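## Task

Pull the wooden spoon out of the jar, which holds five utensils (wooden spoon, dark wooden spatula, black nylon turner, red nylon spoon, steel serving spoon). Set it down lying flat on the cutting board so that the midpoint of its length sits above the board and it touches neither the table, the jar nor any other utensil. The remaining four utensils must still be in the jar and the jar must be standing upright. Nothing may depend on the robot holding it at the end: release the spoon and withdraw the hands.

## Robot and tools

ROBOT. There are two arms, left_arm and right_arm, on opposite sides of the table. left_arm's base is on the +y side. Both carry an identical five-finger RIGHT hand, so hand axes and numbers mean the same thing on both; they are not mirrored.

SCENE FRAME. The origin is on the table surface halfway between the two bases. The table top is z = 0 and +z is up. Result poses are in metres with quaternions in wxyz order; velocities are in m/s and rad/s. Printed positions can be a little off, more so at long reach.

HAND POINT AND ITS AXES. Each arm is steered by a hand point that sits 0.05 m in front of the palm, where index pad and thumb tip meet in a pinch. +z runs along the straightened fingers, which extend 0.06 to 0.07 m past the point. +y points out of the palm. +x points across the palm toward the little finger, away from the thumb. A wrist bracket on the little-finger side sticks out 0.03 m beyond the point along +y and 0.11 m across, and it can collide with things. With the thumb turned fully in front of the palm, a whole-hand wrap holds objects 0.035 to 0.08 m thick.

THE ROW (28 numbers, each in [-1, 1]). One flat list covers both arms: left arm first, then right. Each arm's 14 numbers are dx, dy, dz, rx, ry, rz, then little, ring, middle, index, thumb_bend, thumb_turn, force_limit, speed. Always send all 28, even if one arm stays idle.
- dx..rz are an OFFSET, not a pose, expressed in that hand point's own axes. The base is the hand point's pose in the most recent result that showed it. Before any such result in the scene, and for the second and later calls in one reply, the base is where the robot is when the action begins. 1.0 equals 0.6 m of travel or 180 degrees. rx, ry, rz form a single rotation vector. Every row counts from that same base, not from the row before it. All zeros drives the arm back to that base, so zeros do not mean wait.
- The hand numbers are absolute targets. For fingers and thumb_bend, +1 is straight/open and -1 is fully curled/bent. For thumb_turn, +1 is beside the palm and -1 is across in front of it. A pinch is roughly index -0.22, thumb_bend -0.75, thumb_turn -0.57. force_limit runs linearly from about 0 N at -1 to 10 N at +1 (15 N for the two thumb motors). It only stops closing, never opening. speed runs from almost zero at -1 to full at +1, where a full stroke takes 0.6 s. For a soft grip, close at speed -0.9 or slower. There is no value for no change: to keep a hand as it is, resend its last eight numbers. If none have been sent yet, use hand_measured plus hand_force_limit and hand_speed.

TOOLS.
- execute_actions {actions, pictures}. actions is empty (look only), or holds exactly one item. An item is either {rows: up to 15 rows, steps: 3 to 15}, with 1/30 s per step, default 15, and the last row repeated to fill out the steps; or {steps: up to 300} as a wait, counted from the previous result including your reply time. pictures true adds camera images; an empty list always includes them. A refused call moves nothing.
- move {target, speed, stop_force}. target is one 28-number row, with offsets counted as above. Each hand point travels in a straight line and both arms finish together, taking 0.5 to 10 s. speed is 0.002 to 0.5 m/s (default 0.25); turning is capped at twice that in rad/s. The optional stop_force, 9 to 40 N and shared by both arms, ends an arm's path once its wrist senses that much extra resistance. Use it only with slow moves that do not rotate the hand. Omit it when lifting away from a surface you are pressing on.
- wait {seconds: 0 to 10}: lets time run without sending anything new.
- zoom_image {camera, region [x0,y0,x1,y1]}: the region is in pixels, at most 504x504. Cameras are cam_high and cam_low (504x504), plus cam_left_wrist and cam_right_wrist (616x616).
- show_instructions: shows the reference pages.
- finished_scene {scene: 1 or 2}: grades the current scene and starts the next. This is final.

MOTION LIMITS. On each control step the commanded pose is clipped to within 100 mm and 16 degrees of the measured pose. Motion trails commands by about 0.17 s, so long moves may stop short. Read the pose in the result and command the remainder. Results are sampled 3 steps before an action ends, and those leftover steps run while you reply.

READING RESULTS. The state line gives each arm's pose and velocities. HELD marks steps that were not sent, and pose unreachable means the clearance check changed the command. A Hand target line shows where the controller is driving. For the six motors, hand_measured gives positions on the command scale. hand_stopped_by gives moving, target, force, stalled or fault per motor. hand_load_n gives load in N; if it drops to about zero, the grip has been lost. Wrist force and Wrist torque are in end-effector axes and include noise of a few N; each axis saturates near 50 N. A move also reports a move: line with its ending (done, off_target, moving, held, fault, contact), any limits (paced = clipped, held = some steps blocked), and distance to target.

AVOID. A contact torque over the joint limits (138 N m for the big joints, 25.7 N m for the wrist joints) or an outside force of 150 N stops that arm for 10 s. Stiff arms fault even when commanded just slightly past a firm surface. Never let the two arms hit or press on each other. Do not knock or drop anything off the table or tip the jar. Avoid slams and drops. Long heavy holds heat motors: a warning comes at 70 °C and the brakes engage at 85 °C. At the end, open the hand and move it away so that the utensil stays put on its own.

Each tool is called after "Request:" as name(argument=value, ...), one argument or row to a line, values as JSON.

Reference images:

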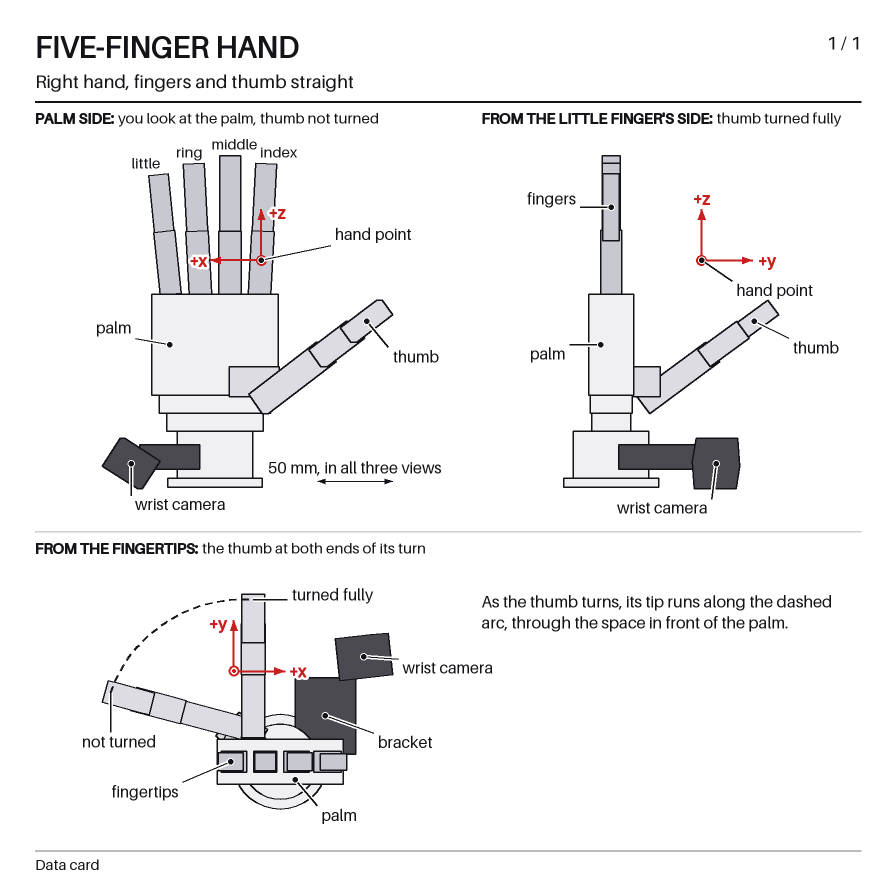

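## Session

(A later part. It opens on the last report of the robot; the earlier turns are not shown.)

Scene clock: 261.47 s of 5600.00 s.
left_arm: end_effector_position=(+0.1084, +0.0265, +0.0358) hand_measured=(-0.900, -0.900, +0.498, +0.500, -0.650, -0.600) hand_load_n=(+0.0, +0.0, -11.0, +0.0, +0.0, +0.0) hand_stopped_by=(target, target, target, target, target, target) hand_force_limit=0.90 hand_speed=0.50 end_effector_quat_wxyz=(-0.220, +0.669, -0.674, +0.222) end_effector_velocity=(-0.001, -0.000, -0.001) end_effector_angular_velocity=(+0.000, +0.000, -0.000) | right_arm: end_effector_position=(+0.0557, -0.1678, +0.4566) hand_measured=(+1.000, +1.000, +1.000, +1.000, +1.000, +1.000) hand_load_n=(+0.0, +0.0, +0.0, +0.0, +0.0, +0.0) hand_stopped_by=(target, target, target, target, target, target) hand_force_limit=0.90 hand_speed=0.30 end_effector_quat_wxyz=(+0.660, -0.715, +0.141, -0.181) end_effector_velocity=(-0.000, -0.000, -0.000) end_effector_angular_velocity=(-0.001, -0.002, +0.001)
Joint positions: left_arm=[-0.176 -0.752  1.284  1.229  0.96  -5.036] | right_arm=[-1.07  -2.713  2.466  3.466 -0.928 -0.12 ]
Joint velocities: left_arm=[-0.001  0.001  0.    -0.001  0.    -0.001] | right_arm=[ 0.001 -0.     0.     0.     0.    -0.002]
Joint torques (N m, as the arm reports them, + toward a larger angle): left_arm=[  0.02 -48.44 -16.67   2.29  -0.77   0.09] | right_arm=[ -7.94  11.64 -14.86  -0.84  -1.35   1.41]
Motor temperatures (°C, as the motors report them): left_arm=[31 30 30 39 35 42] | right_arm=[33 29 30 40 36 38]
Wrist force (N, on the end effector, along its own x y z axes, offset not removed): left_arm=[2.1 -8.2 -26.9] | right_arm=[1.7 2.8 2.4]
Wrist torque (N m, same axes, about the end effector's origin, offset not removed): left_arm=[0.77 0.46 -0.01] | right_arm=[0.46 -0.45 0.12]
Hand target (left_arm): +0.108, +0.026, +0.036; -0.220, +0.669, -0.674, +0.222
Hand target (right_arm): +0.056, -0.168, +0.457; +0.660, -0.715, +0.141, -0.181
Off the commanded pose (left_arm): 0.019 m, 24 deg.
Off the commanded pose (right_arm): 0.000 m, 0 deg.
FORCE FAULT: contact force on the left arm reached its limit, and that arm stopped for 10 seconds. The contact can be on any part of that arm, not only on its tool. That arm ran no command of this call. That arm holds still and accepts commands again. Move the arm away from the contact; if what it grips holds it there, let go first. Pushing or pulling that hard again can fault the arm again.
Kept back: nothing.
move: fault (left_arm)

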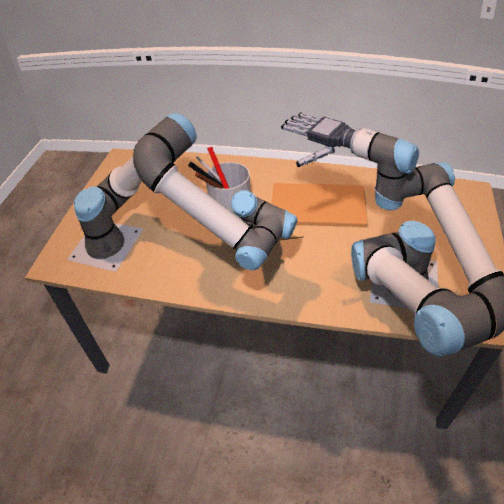

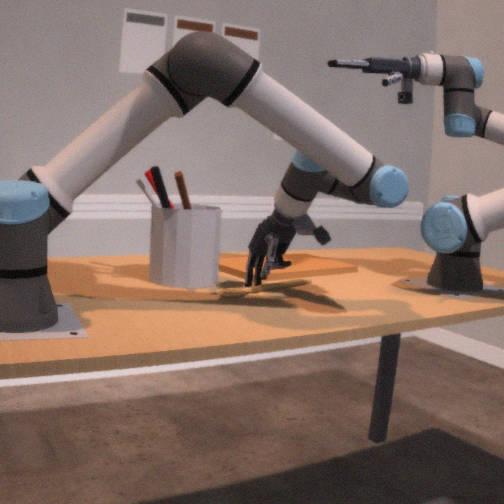

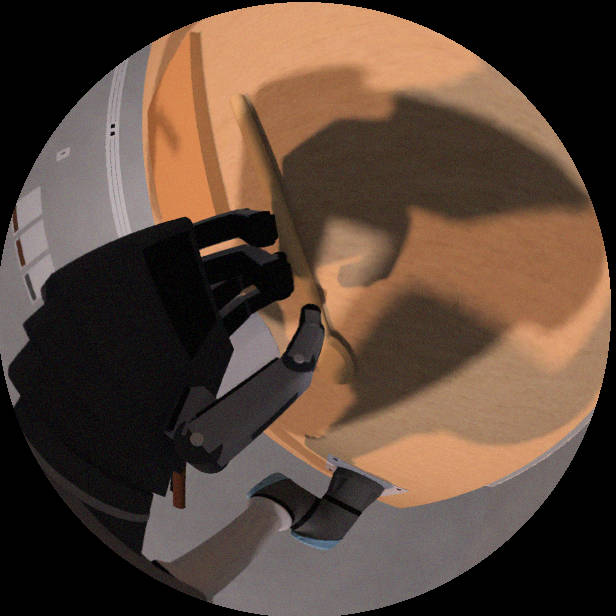

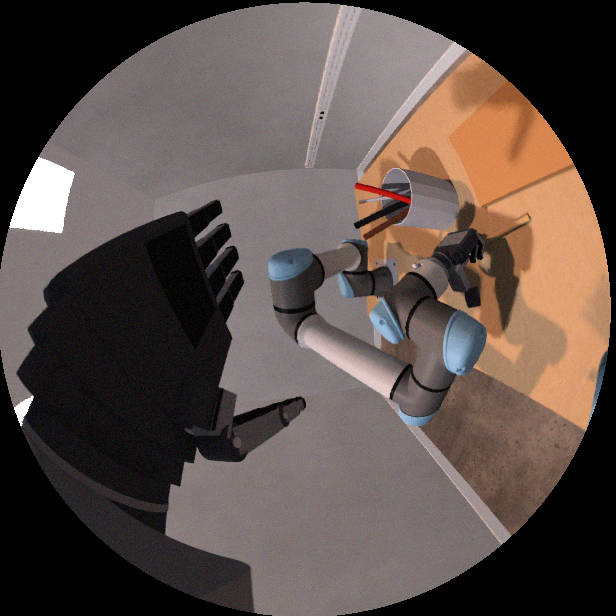

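Request:
move(
  target=[0,-0.02,-0.03,0.133,0,0,-0.9,-0.9,0.2,0.2,-0.65,-0.6,0.9,0.5, 0,0,0,0,0,0,1,1,1,1,1,1,0.9,0.3],
  speed=0.04,
)

Request:
move(
  target=[0,0.05,0.03,0,0,0,-0.9,-0.9,0.2,0.2,-0.65,-0.6,0.9,0.5, 0,0,0,0,0,0,1,1,1,1,1,1,0.9,0.3],
  speed=0.008,
  stop_force=10,
)

Request:
zoom_image(
  camera="cam_low",
  region=[180,150,400,320],
)

Scene clock: 267.20 s of 5600.00 s.
left_arm: end_effector_position=(+0.1072, +0.0264, +0.0573) hand_measured=(-0.900, -0.900, +0.200, +0.200, -0.650, -0.600) hand_load_n=(+0.0, +0.0, +0.0, +0.0, +0.0, +0.0) hand_stopped_by=(target, target, target, target, target, target) hand_force_limit=0.90 hand_speed=0.50 end_effector_quat_wxyz=(-0.353, +0.610, -0.614, +0.356) end_effector_velocity=(+0.001, +0.001, +0.001) end_effector_angular_velocity=(+0.000, -0.018, +0.003) | right_arm: end_effector_position=(+0.0557, -0.1678, +0.4566) hand_measured=(+1.000, +1.000, +1.000, +1.000, +1.000, +1.000) hand_load_n=(+0.0, +0.0, +0.0, +0.0, +0.0, +0.0) hand_stopped_by=(target, target, target, target, target, target) hand_force_limit=0.90 hand_speed=0.30 end_effector_quat_wxyz=(+0.660, -0.715, +0.141, -0.181) end_effector_velocity=(+0.001, -0.000, +0.000) end_effector_angular_velocity=(+0.000, +0.000, -0.003)
Joint positions: left_arm=[-0.326 -0.659  1.337  1.504  0.652 -5.436] | right_arm=[-1.07  -2.713  2.466  3.466 -0.928 -0.12 ]
Joint velocities: left_arm=[-0.004  0.006  0.004  0.018 -0.009 -0.025] | right_arm=[-0.002  0.    -0.     0.    -0.001  0.001]
Joint torques (N m, as the arm reports them, + toward a larger angle): left_arm=[ -7.63 -37.95  -7.72   4.84  -3.34  -2.42] | right_arm=[ -7.65  10.99 -14.96  -0.81  -1.2    1.41]
Motor temperatures (°C, as the motors report them): left_arm=[31 30 30 39 35 42] | right_arm=[33 29 30 40 36 38]
Wrist force (N, on the end effector, along its own x y z axes, offset not removed): left_arm=[-0.2 -0.9 0.8] | right_arm=[3.4 1.9 2.5]
Wrist torque (N m, same axes, about the end effector's origin, offset not removed): left_arm=[-0.03 -0.25 0.10] | right_arm=[0.27 -0.84 0.31]
Hand target (left_arm): +0.107, +0.026, +0.057; -0.354, +0.609, -0.613, +0.357
Hand target (right_arm): +0.056, -0.168, +0.457; +0.660, -0.715, +0.141, -0.181
Off the commanded pose (left_arm): 0.000 m, 0 deg.
Off the commanded pose (right_arm): 0.000 m, 0 deg.
Kept back: nothing.
move: done

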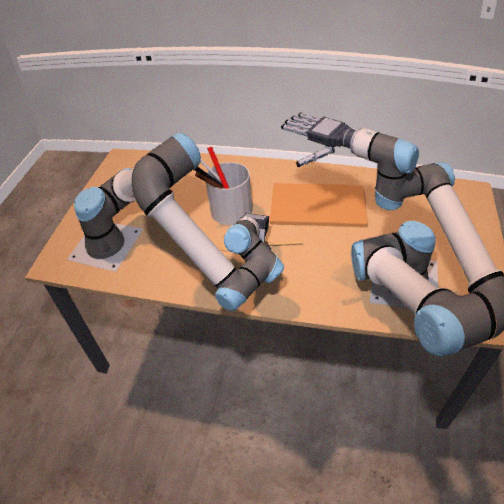

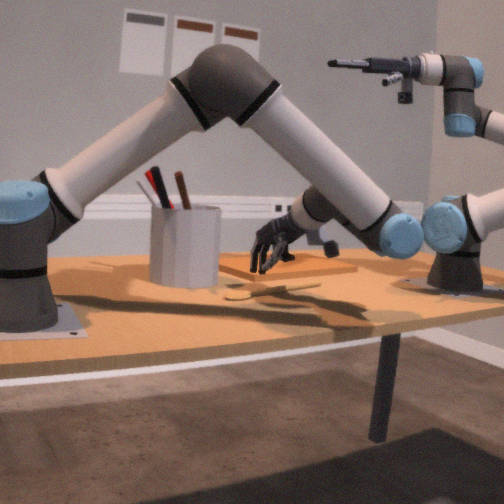

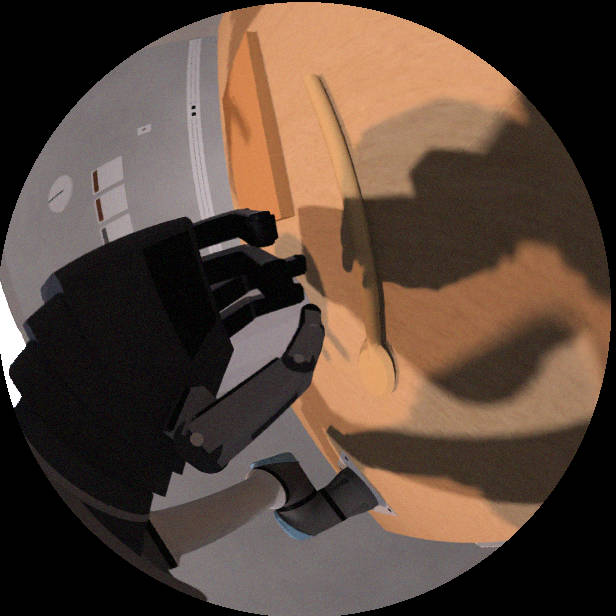

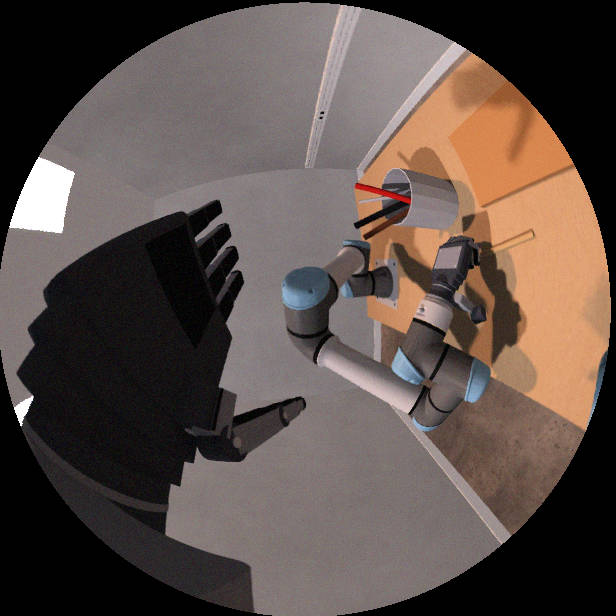

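Scene clock: 271.80 s of 5600.00 s.
left_arm: end_effector_position=(+0.1079, +0.0264, +0.0226) hand_measured=(-0.900, -0.900, +0.200, +0.200, -0.650, -0.600) hand_load_n=(+0.0, +0.0, +0.0, +0.0, +0.0, +0.0) hand_stopped_by=(target, target, target, target, target, target) hand_force_limit=0.90 hand_speed=0.50 end_effector_quat_wxyz=(-0.353, +0.610, -0.614, +0.356) end_effector_velocity=(-0.001, -0.000, -0.001) end_effector_angular_velocity=(-0.001, +0.001, -0.001) | right_arm: end_effector_position=(+0.0557, -0.1678, +0.4566) hand_measured=(+1.000, +1.000, +1.000, +1.000, +1.000, +1.000) hand_load_n=(+0.0, +0.0, +0.0, +0.0, +0.0, +0.0) hand_stopped_by=(target, target, target, target, target, target) hand_force_limit=0.90 hand_speed=0.30 end_effector_quat_wxyz=(+0.660, -0.715, +0.141, -0.181) end_effector_velocity=(+0.000, +0.000, -0.000) end_effector_angular_velocity=(+0.000, +0.002, +0.000)
Joint positions: left_arm=[-0.325 -0.605  1.337  1.449  0.651 -5.434] | right_arm=[-1.07  -2.713  2.466  3.466 -0.928 -0.12 ]
Joint velocities: left_arm=[-0.001  0.002 -0.001 -0.003  0.     0.   ] | right_arm=[-0.001  0.     0.     0.     0.002  0.001]
Joint torques (N m, as the arm reports them, + toward a larger angle): left_arm=[  7.08 -38.8  -22.54  -0.22  -3.3    2.46] | right_arm=[ -7.78  11.11 -14.24  -0.84  -1.39   1.45]
Motor temperatures (°C, as the motors report them): left_arm=[31 30 30 39 35 42] | right_arm=[33 29 30 40 36 38]
Wrist force (N, on the end effector, along its own x y z axes, offset not removed): left_arm=[0.0 -0.3 2.0] | right_arm=[1.6 2.4 1.0]
Wrist torque (N m, same axes, about the end effector's origin, offset not removed): left_arm=[-0.07 -0.32 0.12] | right_arm=[0.41 -0.51 0.14]
Hand target (left_arm): +0.108, +0.026, +0.022; -0.353, +0.610, -0.614, +0.356
Hand target (right_arm): +0.056, -0.168, +0.457; +0.660, -0.715, +0.141, -0.181
Off the commanded pose (left_arm): 0.000 m, 0 deg.
Off the commanded pose (right_arm): 0.000 m, 0 deg.
Kept back: nothing.
move: done

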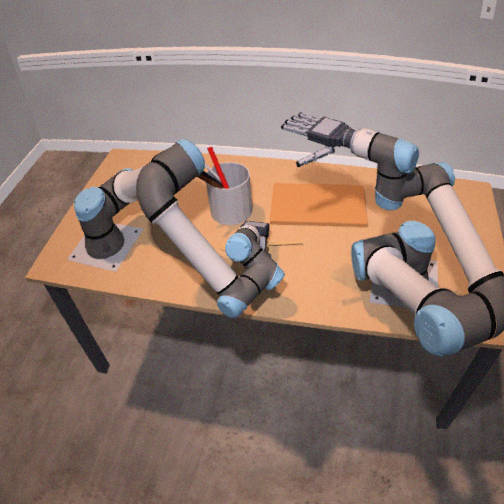

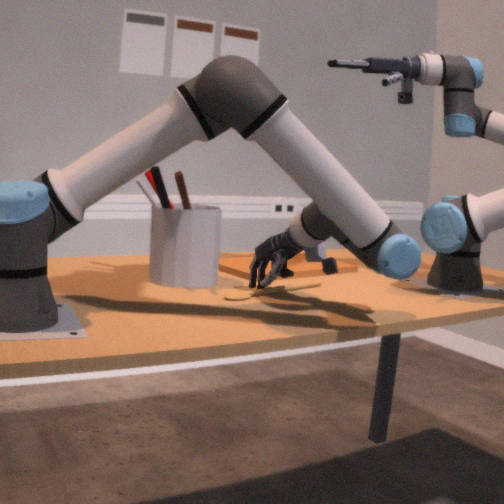

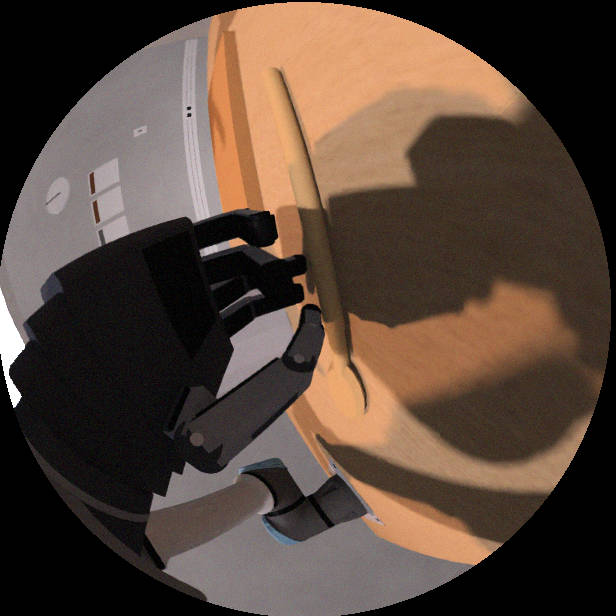

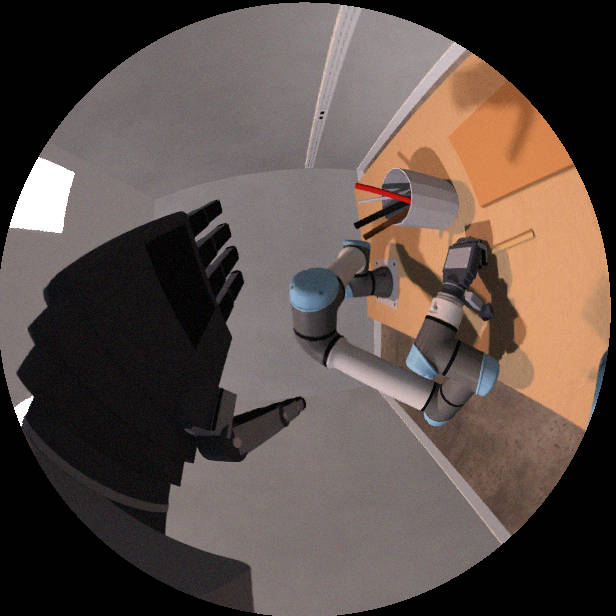

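Region (180, 150, 400, 320) of cam_low's 504x504 image, scaled by 2.291, with more detail than that image has; it fills the top 389 rows of this view, and the rest is white.

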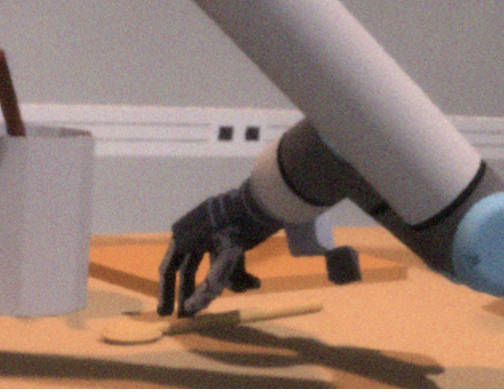

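Request:
move(
  target=[0,0.003,-0.056,0,0,0,-0.9,-0.9,0.2,0.2,-0.65,-0.6,0.9,0.5, 0,0,0,0,0,0,1,1,1,1,1,1,0.9,0.3],
  speed=0.03,
)

Request:
move(
  target=[0,0.035,0.02,0,0,0,-0.9,-0.9,0.2,0.2,-0.65,-0.6,0.9,0.5, 0,0,0,0,0,0,1,1,1,1,1,1,0.9,0.3],
  speed=0.008,
  stop_force=10,
)

Request:
zoom_image(
  camera="cam_low",
  region=[180,150,400,320],
)

Scene clock: 273.57 s of 5600.00 s.
left_arm: end_effector_position=(+0.0781, +0.0266, +0.0376) hand_measured=(-0.900, -0.900, +0.200, +0.200, -0.650, -0.600) hand_load_n=(+0.0, +0.0, +0.0, +0.0, +0.0, +0.0) hand_stopped_by=(target, target, target, target, target, target) hand_force_limit=0.90 hand_speed=0.50 end_effector_quat_wxyz=(-0.353, +0.610, -0.614, +0.356) end_effector_velocity=(-0.002, -0.000, +0.000) end_effector_angular_velocity=(+0.001, -0.003, -0.001) | right_arm: end_effector_position=(+0.0557, -0.1678, +0.4566) hand_measured=(+1.000, +1.000, +1.000, +1.000, +1.000, +1.000) hand_load_n=(+0.0, +0.0, +0.0, +0.0, +0.0, +0.0) hand_stopped_by=(target, target, target, target, target, target) hand_force_limit=0.90 hand_speed=0.30 end_effector_quat_wxyz=(+0.660, -0.715, +0.141, -0.181) end_effector_velocity=(+0.000, -0.000, -0.000) end_effector_angular_velocity=(+0.000, +0.001, -0.001)
Joint positions: left_arm=[-0.373 -0.616  1.325  1.522  0.68  -5.496] | right_arm=[-1.07  -2.713  2.466  3.466 -0.928 -0.12 ]
Joint velocities: left_arm=[-0.004  0.002 -0.001  0.006  0.    -0.006] | right_arm=[ 0.    -0.     0.    -0.    -0.001  0.001]
Joint torques (N m, as the arm reports them, + toward a larger angle): left_arm=[ -7.53 -65.1  -22.26   4.77   1.28  -2.12] | right_arm=[ -7.65  11.48 -14.96  -0.82  -1.41   1.41]
Motor temperatures (°C, as the motors report them): left_arm=[31 30 30 39 35 42] | right_arm=[33 29 30 40 36 38]
Wrist force (N, on the end effector, along its own x y z axes, offset not removed): left_arm=[0.6 -1.5 1.1] | right_arm=[1.4 2.0 2.8]
Wrist torque (N m, same axes, about the end effector's origin, offset not removed): left_arm=[-0.24 -0.39 0.19] | right_arm=[0.26 -0.45 0.05]
Hand target (left_arm): +0.078, +0.027, +0.038; -0.353, +0.610, -0.614, +0.356
Hand target (right_arm): +0.056, -0.168, +0.457; +0.660, -0.715, +0.141, -0.181
Off the commanded pose (left_arm): 0.000 m, 0 deg.
Off the commanded pose (right_arm): 0.000 m, 0 deg.
Kept back: nothing.
move: done

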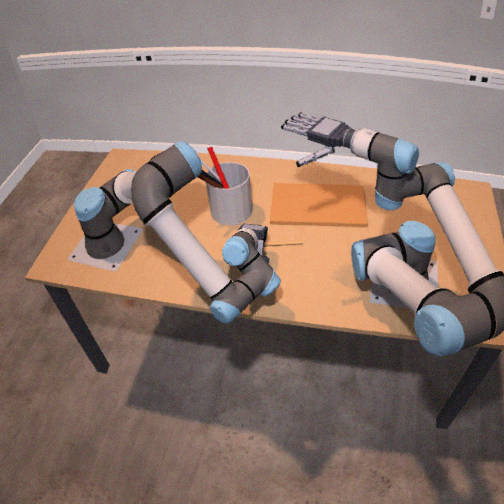

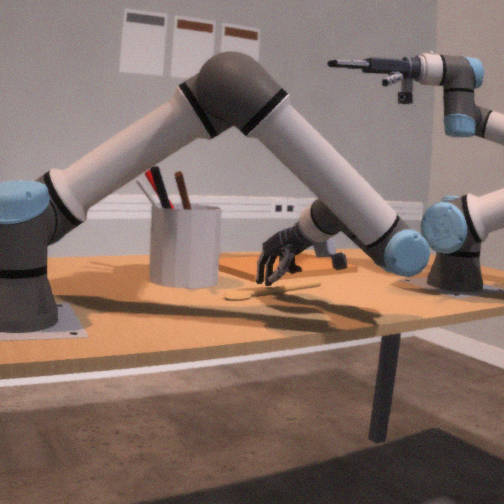

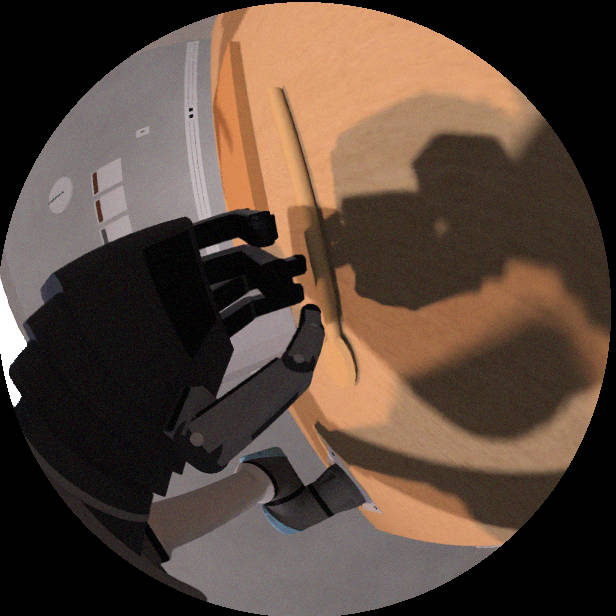

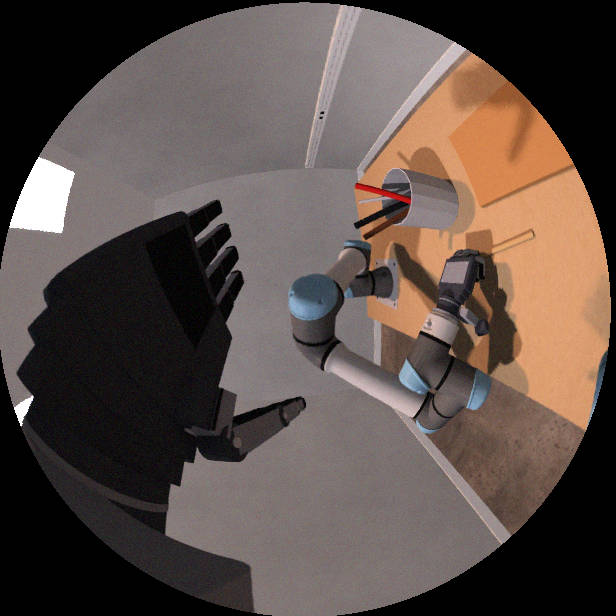

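Scene clock: 274.50 s of 5600.00 s.
left_arm: end_effector_position=(+0.0782, +0.0266, +0.0331) hand_measured=(-0.900, -0.900, +0.200, +0.200, -0.650, -0.600) hand_load_n=(+0.0, +0.0, +5.5, +0.0, +0.0, +0.0) hand_stopped_by=(target, target, target, target, target, target) hand_force_limit=0.90 hand_speed=0.50 end_effector_quat_wxyz=(-0.353, +0.610, -0.614, +0.356) end_effector_velocity=(+0.001, -0.001, +0.003) end_effector_angular_velocity=(-0.005, +0.002, +0.002) | right_arm: end_effector_position=(+0.0557, -0.1678, +0.4566) hand_measured=(+1.000, +1.000, +1.000, +1.000, +1.000, +1.000) hand_load_n=(+0.0, +0.0, +0.0, +0.0, +0.0, +0.0) hand_stopped_by=(target, target, target, target, target, target) hand_force_limit=0.90 hand_speed=0.30 end_effector_quat_wxyz=(+0.660, -0.715, +0.141, -0.181) end_effector_velocity=(-0.000, +0.000, -0.000) end_effector_angular_velocity=(+0.000, +0.001, +0.001)
Joint positions: left_arm=[-0.373 -0.609  1.324  1.515  0.68  -5.496] | right_arm=[-1.07  -2.713  2.466  3.466 -0.928 -0.12 ]
Joint velocities: left_arm=[ 0.002 -0.005 -0.     0.001 -0.    -0.   ] | right_arm=[ 0.001 -0.     0.     0.    -0.     0.001]
Joint torques (N m, as the arm reports them, + toward a larger angle): left_arm=[  4.3  -58.   -18.48   0.72   1.9    1.75] | right_arm=[ -6.81  12.52 -14.96  -0.99  -1.2    1.47]
Motor temperatures (°C, as the motors report them): left_arm=[31 30 30 39 35 42] | right_arm=[33 29 30 40 36 38]
Wrist force (N, on the end effector, along its own x y z axes, offset not removed): left_arm=[-4.2 -19.4 -5.9] | right_arm=[0.1 3.2 1.7]
Wrist torque (N m, same axes, about the end effector's origin, offset not removed): left_arm=[0.44 -0.50 -0.35] | right_arm=[0.46 -0.23 0.14]
Hand target (left_arm): +0.078, +0.027, +0.034; -0.353, +0.610, -0.614, +0.356
Hand target (right_arm): +0.056, -0.168, +0.457; +0.660, -0.715, +0.141, -0.181
Off the commanded pose (left_arm): 0.020 m, 0 deg.
Off the commanded pose (right_arm): 0.000 m, 0 deg.
Kept back: nothing.
move: contact (left_arm)

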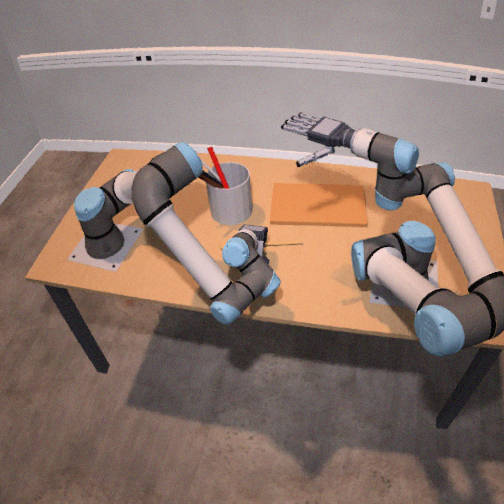

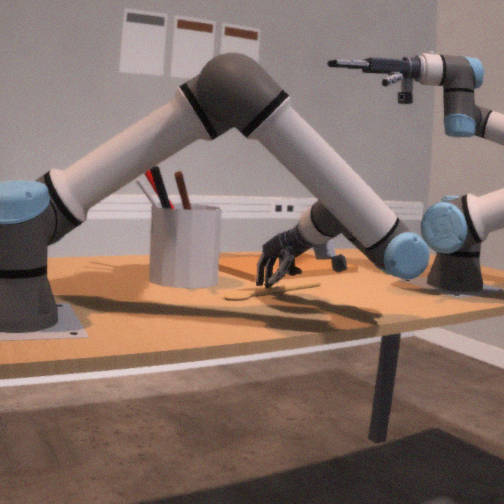

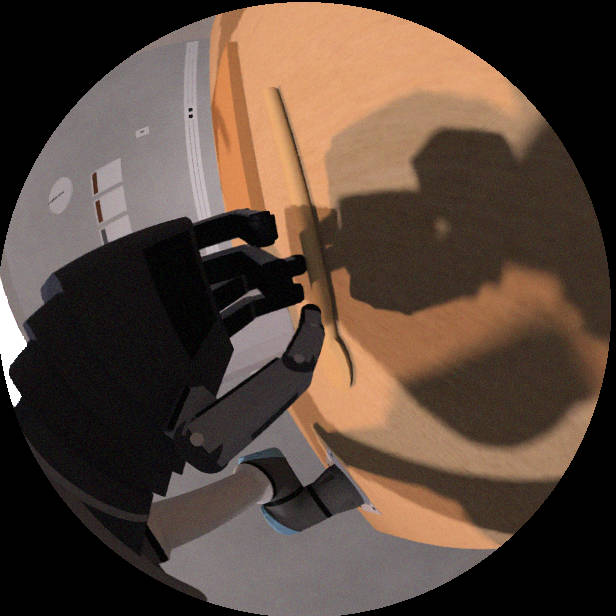

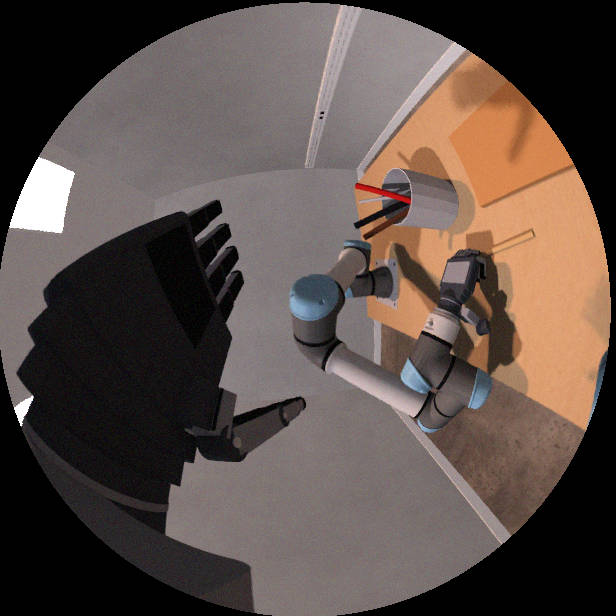

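Region (180, 150, 400, 320) of cam_low's 504x504 image, scaled by 2.291, with more detail than that image has; it fills the top 389 rows of this view, and the rest is white.

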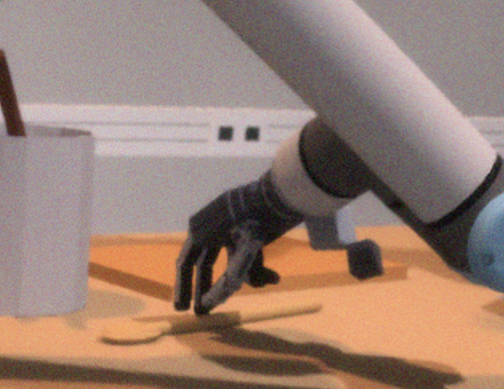

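Request:
move(
  target=[0,-0.025,0.011,0,0,0,-0.9,-0.9,0.35,0.35,-0.65,-0.6,0.9,0.5, 0,0,0,0,0,0,1,1,1,1,1,1,0.9,0.3],
  speed=0.02,
)

Request:
move(
  target=[0,0.035,0.02,0,0,0,-0.9,-0.9,0.35,0.35,-0.65,-0.6,0.9,0.5, 0,0,0,0,0,0,1,1,1,1,1,1,0.9,0.3],
  speed=0.008,
  stop_force=10,
)

Request:
zoom_image(
  camera="cam_low",
  region=[180,150,400,320],
)

Scene clock: 275.87 s of 5600.00 s.
left_arm: end_effector_position=(+0.0911, +0.0265, +0.0427) hand_measured=(-0.900, -0.900, +0.350, +0.350, -0.650, -0.600) hand_load_n=(+0.0, +0.0, +0.0, +0.0, +0.0, +0.0) hand_stopped_by=(target, target, target, target, target, target) hand_force_limit=0.90 hand_speed=0.50 end_effector_quat_wxyz=(-0.353, +0.610, -0.614, +0.356) end_effector_velocity=(+0.003, +0.000, +0.001) end_effector_angular_velocity=(+0.000, +0.000, +0.001) | right_arm: end_effector_position=(+0.0557, -0.1678, +0.4566) hand_measured=(+1.000, +1.000, +1.000, +1.000, +1.000, +1.000) hand_load_n=(+0.0, +0.0, +0.0, +0.0, +0.0, +0.0) hand_stopped_by=(target, target, target, target, target, target) hand_force_limit=0.90 hand_speed=0.30 end_effector_quat_wxyz=(+0.660, -0.715, +0.141, -0.181) end_effector_velocity=(+0.001, +0.000, -0.000) end_effector_angular_velocity=(-0.000, +0.000, -0.001)
Joint positions: left_arm=[-0.353 -0.63   1.331  1.508  0.667 -5.47 ] | right_arm=[-1.07  -2.713  2.466  3.466 -0.928 -0.12 ]
Joint velocities: left_arm=[ 0.004 -0.004  0.001 -0.002 -0.002  0.006] | right_arm=[-0.002  0.     0.     0.     0.001 -0.   ]
Joint torques (N m, as the arm reports them, + toward a larger angle): left_arm=[  9.06 -65.04  -7.9   -0.33  -3.18   2.28] | right_arm=[ -7.52  11.83 -15.57  -0.92  -1.36   1.21]
Motor temperatures (°C, as the motors report them): left_arm=[31 30 30 39 35 42] | right_arm=[33 29 30 40 36 38]
Wrist force (N, on the end effector, along its own x y z axes, offset not removed): left_arm=[-0.1 -0.5 -0.8] | right_arm=[1.8 2.5 1.5]
Wrist torque (N m, same axes, about the end effector's origin, offset not removed): left_arm=[0.09 -0.16 0.13] | right_arm=[0.58 -0.40 0.11]
Hand target (left_arm): +0.091, +0.026, +0.043; -0.353, +0.610, -0.614, +0.356
Hand target (right_arm): +0.056, -0.168, +0.457; +0.660, -0.715, +0.141, -0.181
Off the commanded pose (left_arm): 0.000 m, 0 deg.
Off the commanded pose (right_arm): 0.000 m, 0 deg.
Kept back: nothing.
move: done

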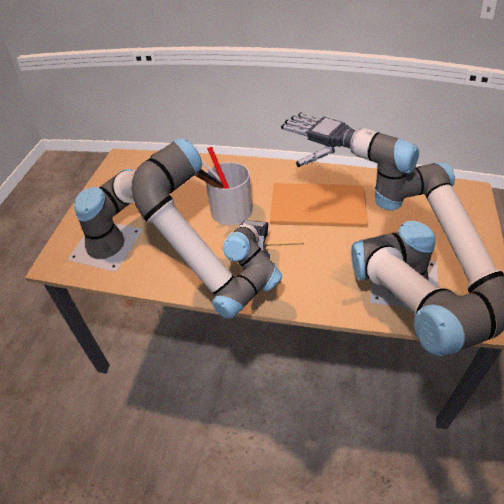

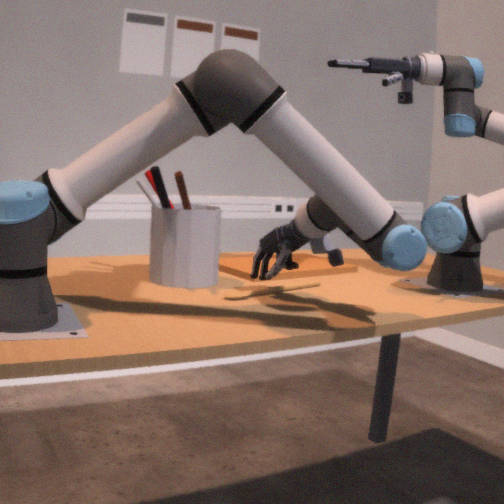

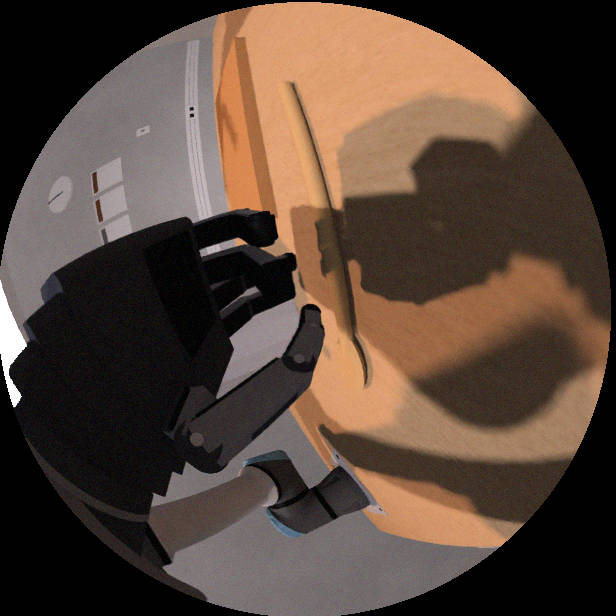

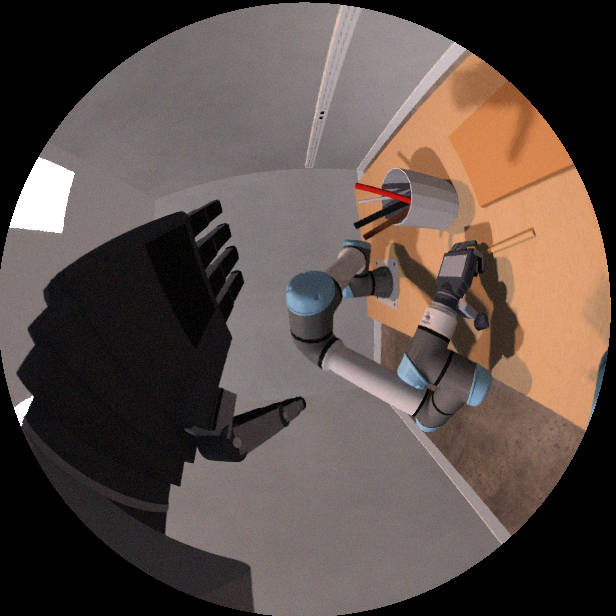

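Scene clock: 279.10 s of 5600.00 s.
left_arm: end_effector_position=(+0.0910, +0.0265, +0.0189) hand_measured=(-0.900, -0.900, +0.350, +0.350, -0.650, -0.600) hand_load_n=(+0.0, +0.0, +0.0, +0.0, +0.0, +0.0) hand_stopped_by=(target, target, target, target, target, target) hand_force_limit=0.90 hand_speed=0.50 end_effector_quat_wxyz=(-0.353, +0.609, -0.614, +0.356) end_effector_velocity=(+0.000, +0.000, -0.002) end_effector_angular_velocity=(+0.000, +0.001, +0.001) | right_arm: end_effector_position=(+0.0557, -0.1678, +0.4566) hand_measured=(+1.000, +1.000, +1.000, +1.000, +1.000, +1.000) hand_load_n=(+0.0, +0.0, +0.0, +0.0, +0.0, +0.0) hand_stopped_by=(target, target, target, target, target, target) hand_force_limit=0.90 hand_speed=0.30 end_effector_quat_wxyz=(+0.660, -0.715, +0.141, -0.181) end_effector_velocity=(+0.000, +0.000, +0.000) end_effector_angular_velocity=(+0.000, +0.001, -0.000)
Joint positions: left_arm=[-0.353 -0.592  1.329  1.473  0.667 -5.47 ] | right_arm=[-1.07  -2.713  2.466  3.466 -0.928 -0.12 ]
Joint velocities: left_arm=[ 0.     0.004 -0.    -0.004  0.001  0.   ] | right_arm=[-0.001  0.    -0.    -0.     0.001  0.   ]
Joint torques (N m, as the arm reports them, + toward a larger angle): left_arm=[ -6.7  -34.25 -20.6   -2.18   1.38  -2.17] | right_arm=[ -8.82  11.77 -14.58  -0.89  -1.24   1.38]
Motor temperatures (°C, as the motors report them): left_arm=[31 30 30 39 35 42] | right_arm=[33 29 30 40 36 38]
Wrist force (N, on the end effector, along its own x y z axes, offset not removed): left_arm=[-0.7 -7.9 -5.8] | right_arm=[-0.6 3.2 2.7]
Wrist torque (N m, same axes, about the end effector's origin, offset not removed): left_arm=[0.23 -0.06 -0.08] | right_arm=[0.52 -0.20 -0.07]
Hand target (left_arm): +0.091, +0.026, +0.018; -0.353, +0.610, -0.614, +0.356
Hand target (right_arm): +0.056, -0.168, +0.457; +0.660, -0.715, +0.141, -0.181
Off the commanded pose (left_arm): 0.000 m, 0 deg.
Off the commanded pose (right_arm): 0.000 m, 0 deg.
Kept back: nothing.
move: done

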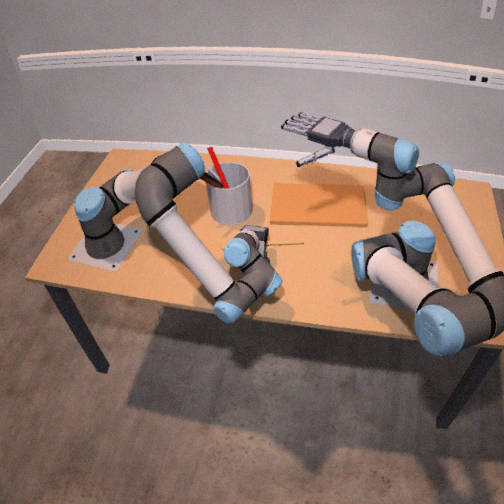

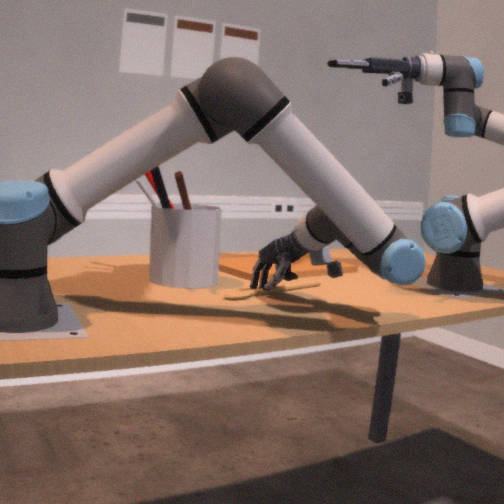

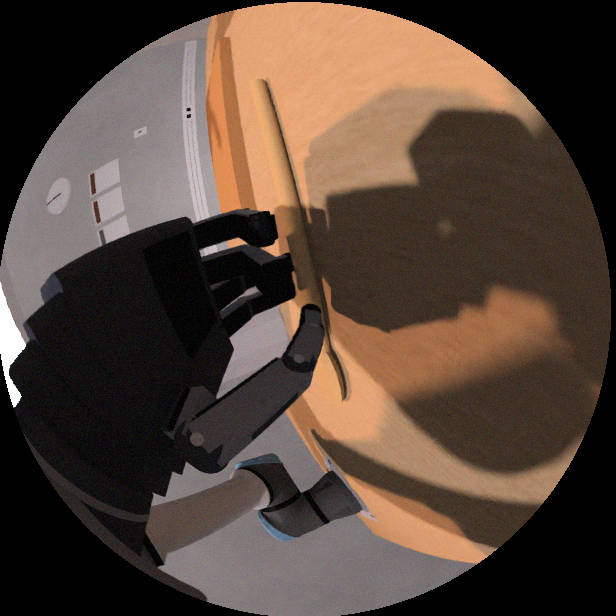

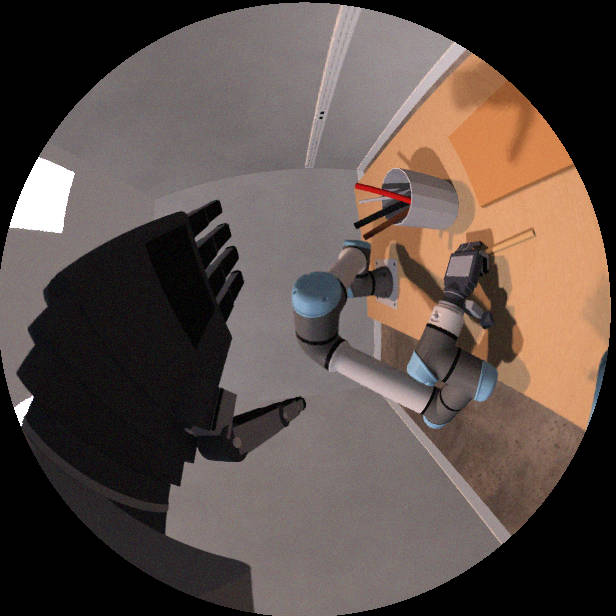

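Region (180, 150, 400, 320) of cam_low's 504x504 image, scaled by 2.291, with more detail than that image has; it fills the top 389 rows of this view, and the rest is white.

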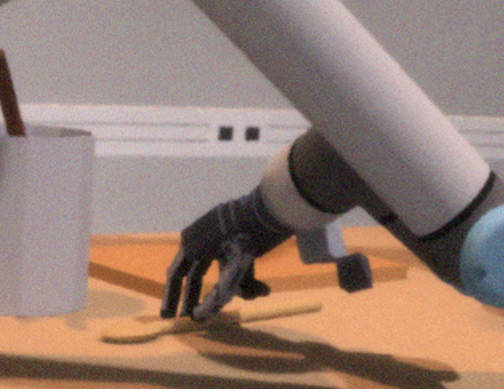

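Thumb is on the camera side, index beyond. Close.

Request:
move(
  target=[0,0,0,0,0,0,-0.9,-0.9,-0.7,-0.7,-0.65,-0.6,1,-0.2, 0,0,0,0,0,0,1,1,1,1,1,1,0.9,0.3],
)

Request:
zoom_image(
  camera="cam_low",
  region=[180,150,400,320],
)

Scene clock: 280.03 s of 5600.00 s.
left_arm: end_effector_position=(+0.0910, +0.0265, +0.0188) hand_measured=(-0.900, -0.900, +0.332, -0.126, -0.648, -0.600) hand_load_n=(+0.0, +0.0, +10.0, +10.5, +3.5, +0.5) hand_stopped_by=(target, target, force, force, target, target) hand_force_limit=1.00 hand_speed=-0.20 end_effector_quat_wxyz=(-0.353, +0.610, -0.614, +0.356) end_effector_velocity=(+0.000, +0.000, +0.001) end_effector_angular_velocity=(+0.001, -0.001, +0.001) | right_arm: end_effector_position=(+0.0557, -0.1678, +0.4566) hand_measured=(+1.000, +1.000, +1.000, +1.000, +1.000, +1.000) hand_load_n=(+0.0, +0.0, +0.0, +0.0, +0.0, +0.0) hand_stopped_by=(target, target, target, target, target, target) hand_force_limit=0.90 hand_speed=0.30 end_effector_quat_wxyz=(+0.660, -0.715, +0.141, -0.181) end_effector_velocity=(-0.001, +0.000, +0.000) end_effector_angular_velocity=(+0.000, +0.001, +0.002)
Joint positions: left_arm=[-0.353 -0.592  1.329  1.472  0.667 -5.47 ] | right_arm=[-1.07  -2.713  2.466  3.466 -0.928 -0.12 ]
Joint velocities: left_arm=[ 0.001 -0.001 -0.     0.002 -0.    -0.   ] | right_arm=[ 0.001  0.    -0.    -0.     0.001  0.001]
Joint torques (N m, as the arm reports them, + toward a larger angle): left_arm=[ -4.39 -58.72 -10.72   1.64   1.2   -2.17] | right_arm=[ -7.73  12.55 -14.77  -0.93  -1.2    1.17]
Motor temperatures (°C, as the motors report them): left_arm=[31 30 30 39 35 42] | right_arm=[33 29 30 40 36 38]
Wrist force (N, on the end effector, along its own x y z axes, offset not removed): left_arm=[-1.6 -17.9 -0.8] | right_arm=[0.8 3.4 3.3]
Wrist torque (N m, same axes, about the end effector's origin, offset not removed): left_arm=[0.42 -0.25 -0.31] | right_arm=[0.48 -0.44 0.13]
Hand target (left_arm): +0.091, +0.026, +0.019; -0.353, +0.609, -0.614, +0.356
Hand target (right_arm): +0.056, -0.168, +0.457; +0.660, -0.715, +0.141, -0.181
Off the commanded pose (left_arm): 0.000 m, 0 deg.
Off the commanded pose (right_arm): 0.000 m, 0 deg.
Kept back: nothing.
move: done

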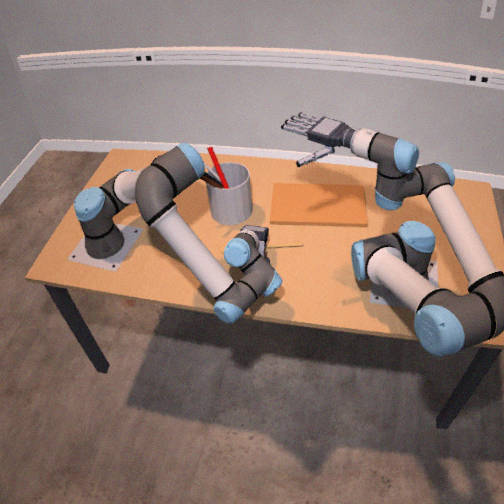

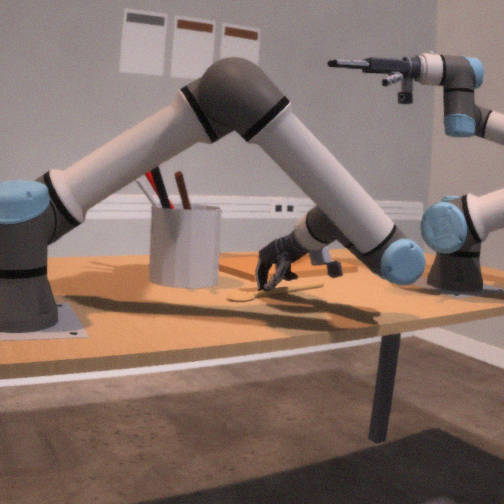

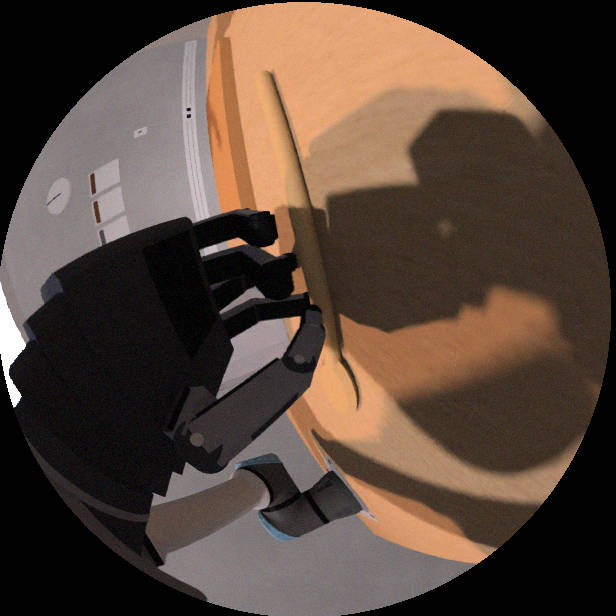

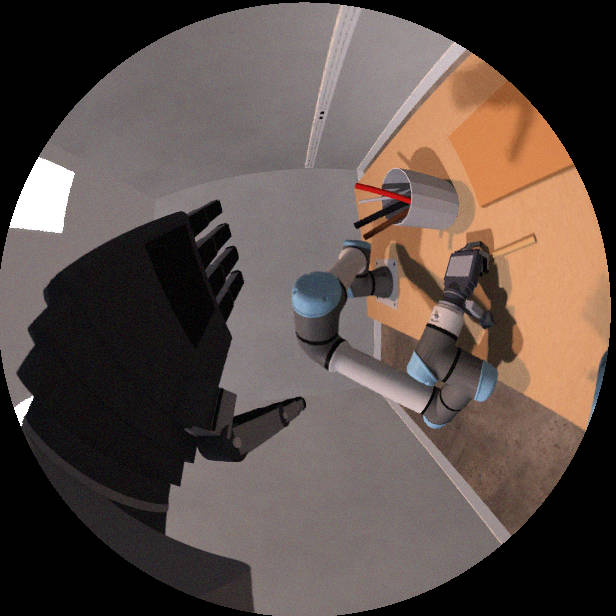

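Region (180, 150, 400, 320) of cam_low's 504x504 image, scaled by 2.291, with more detail than that image has; it fills the top 389 rows of this view, and the rest is white.

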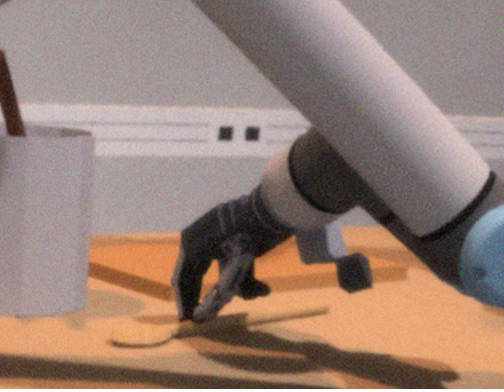

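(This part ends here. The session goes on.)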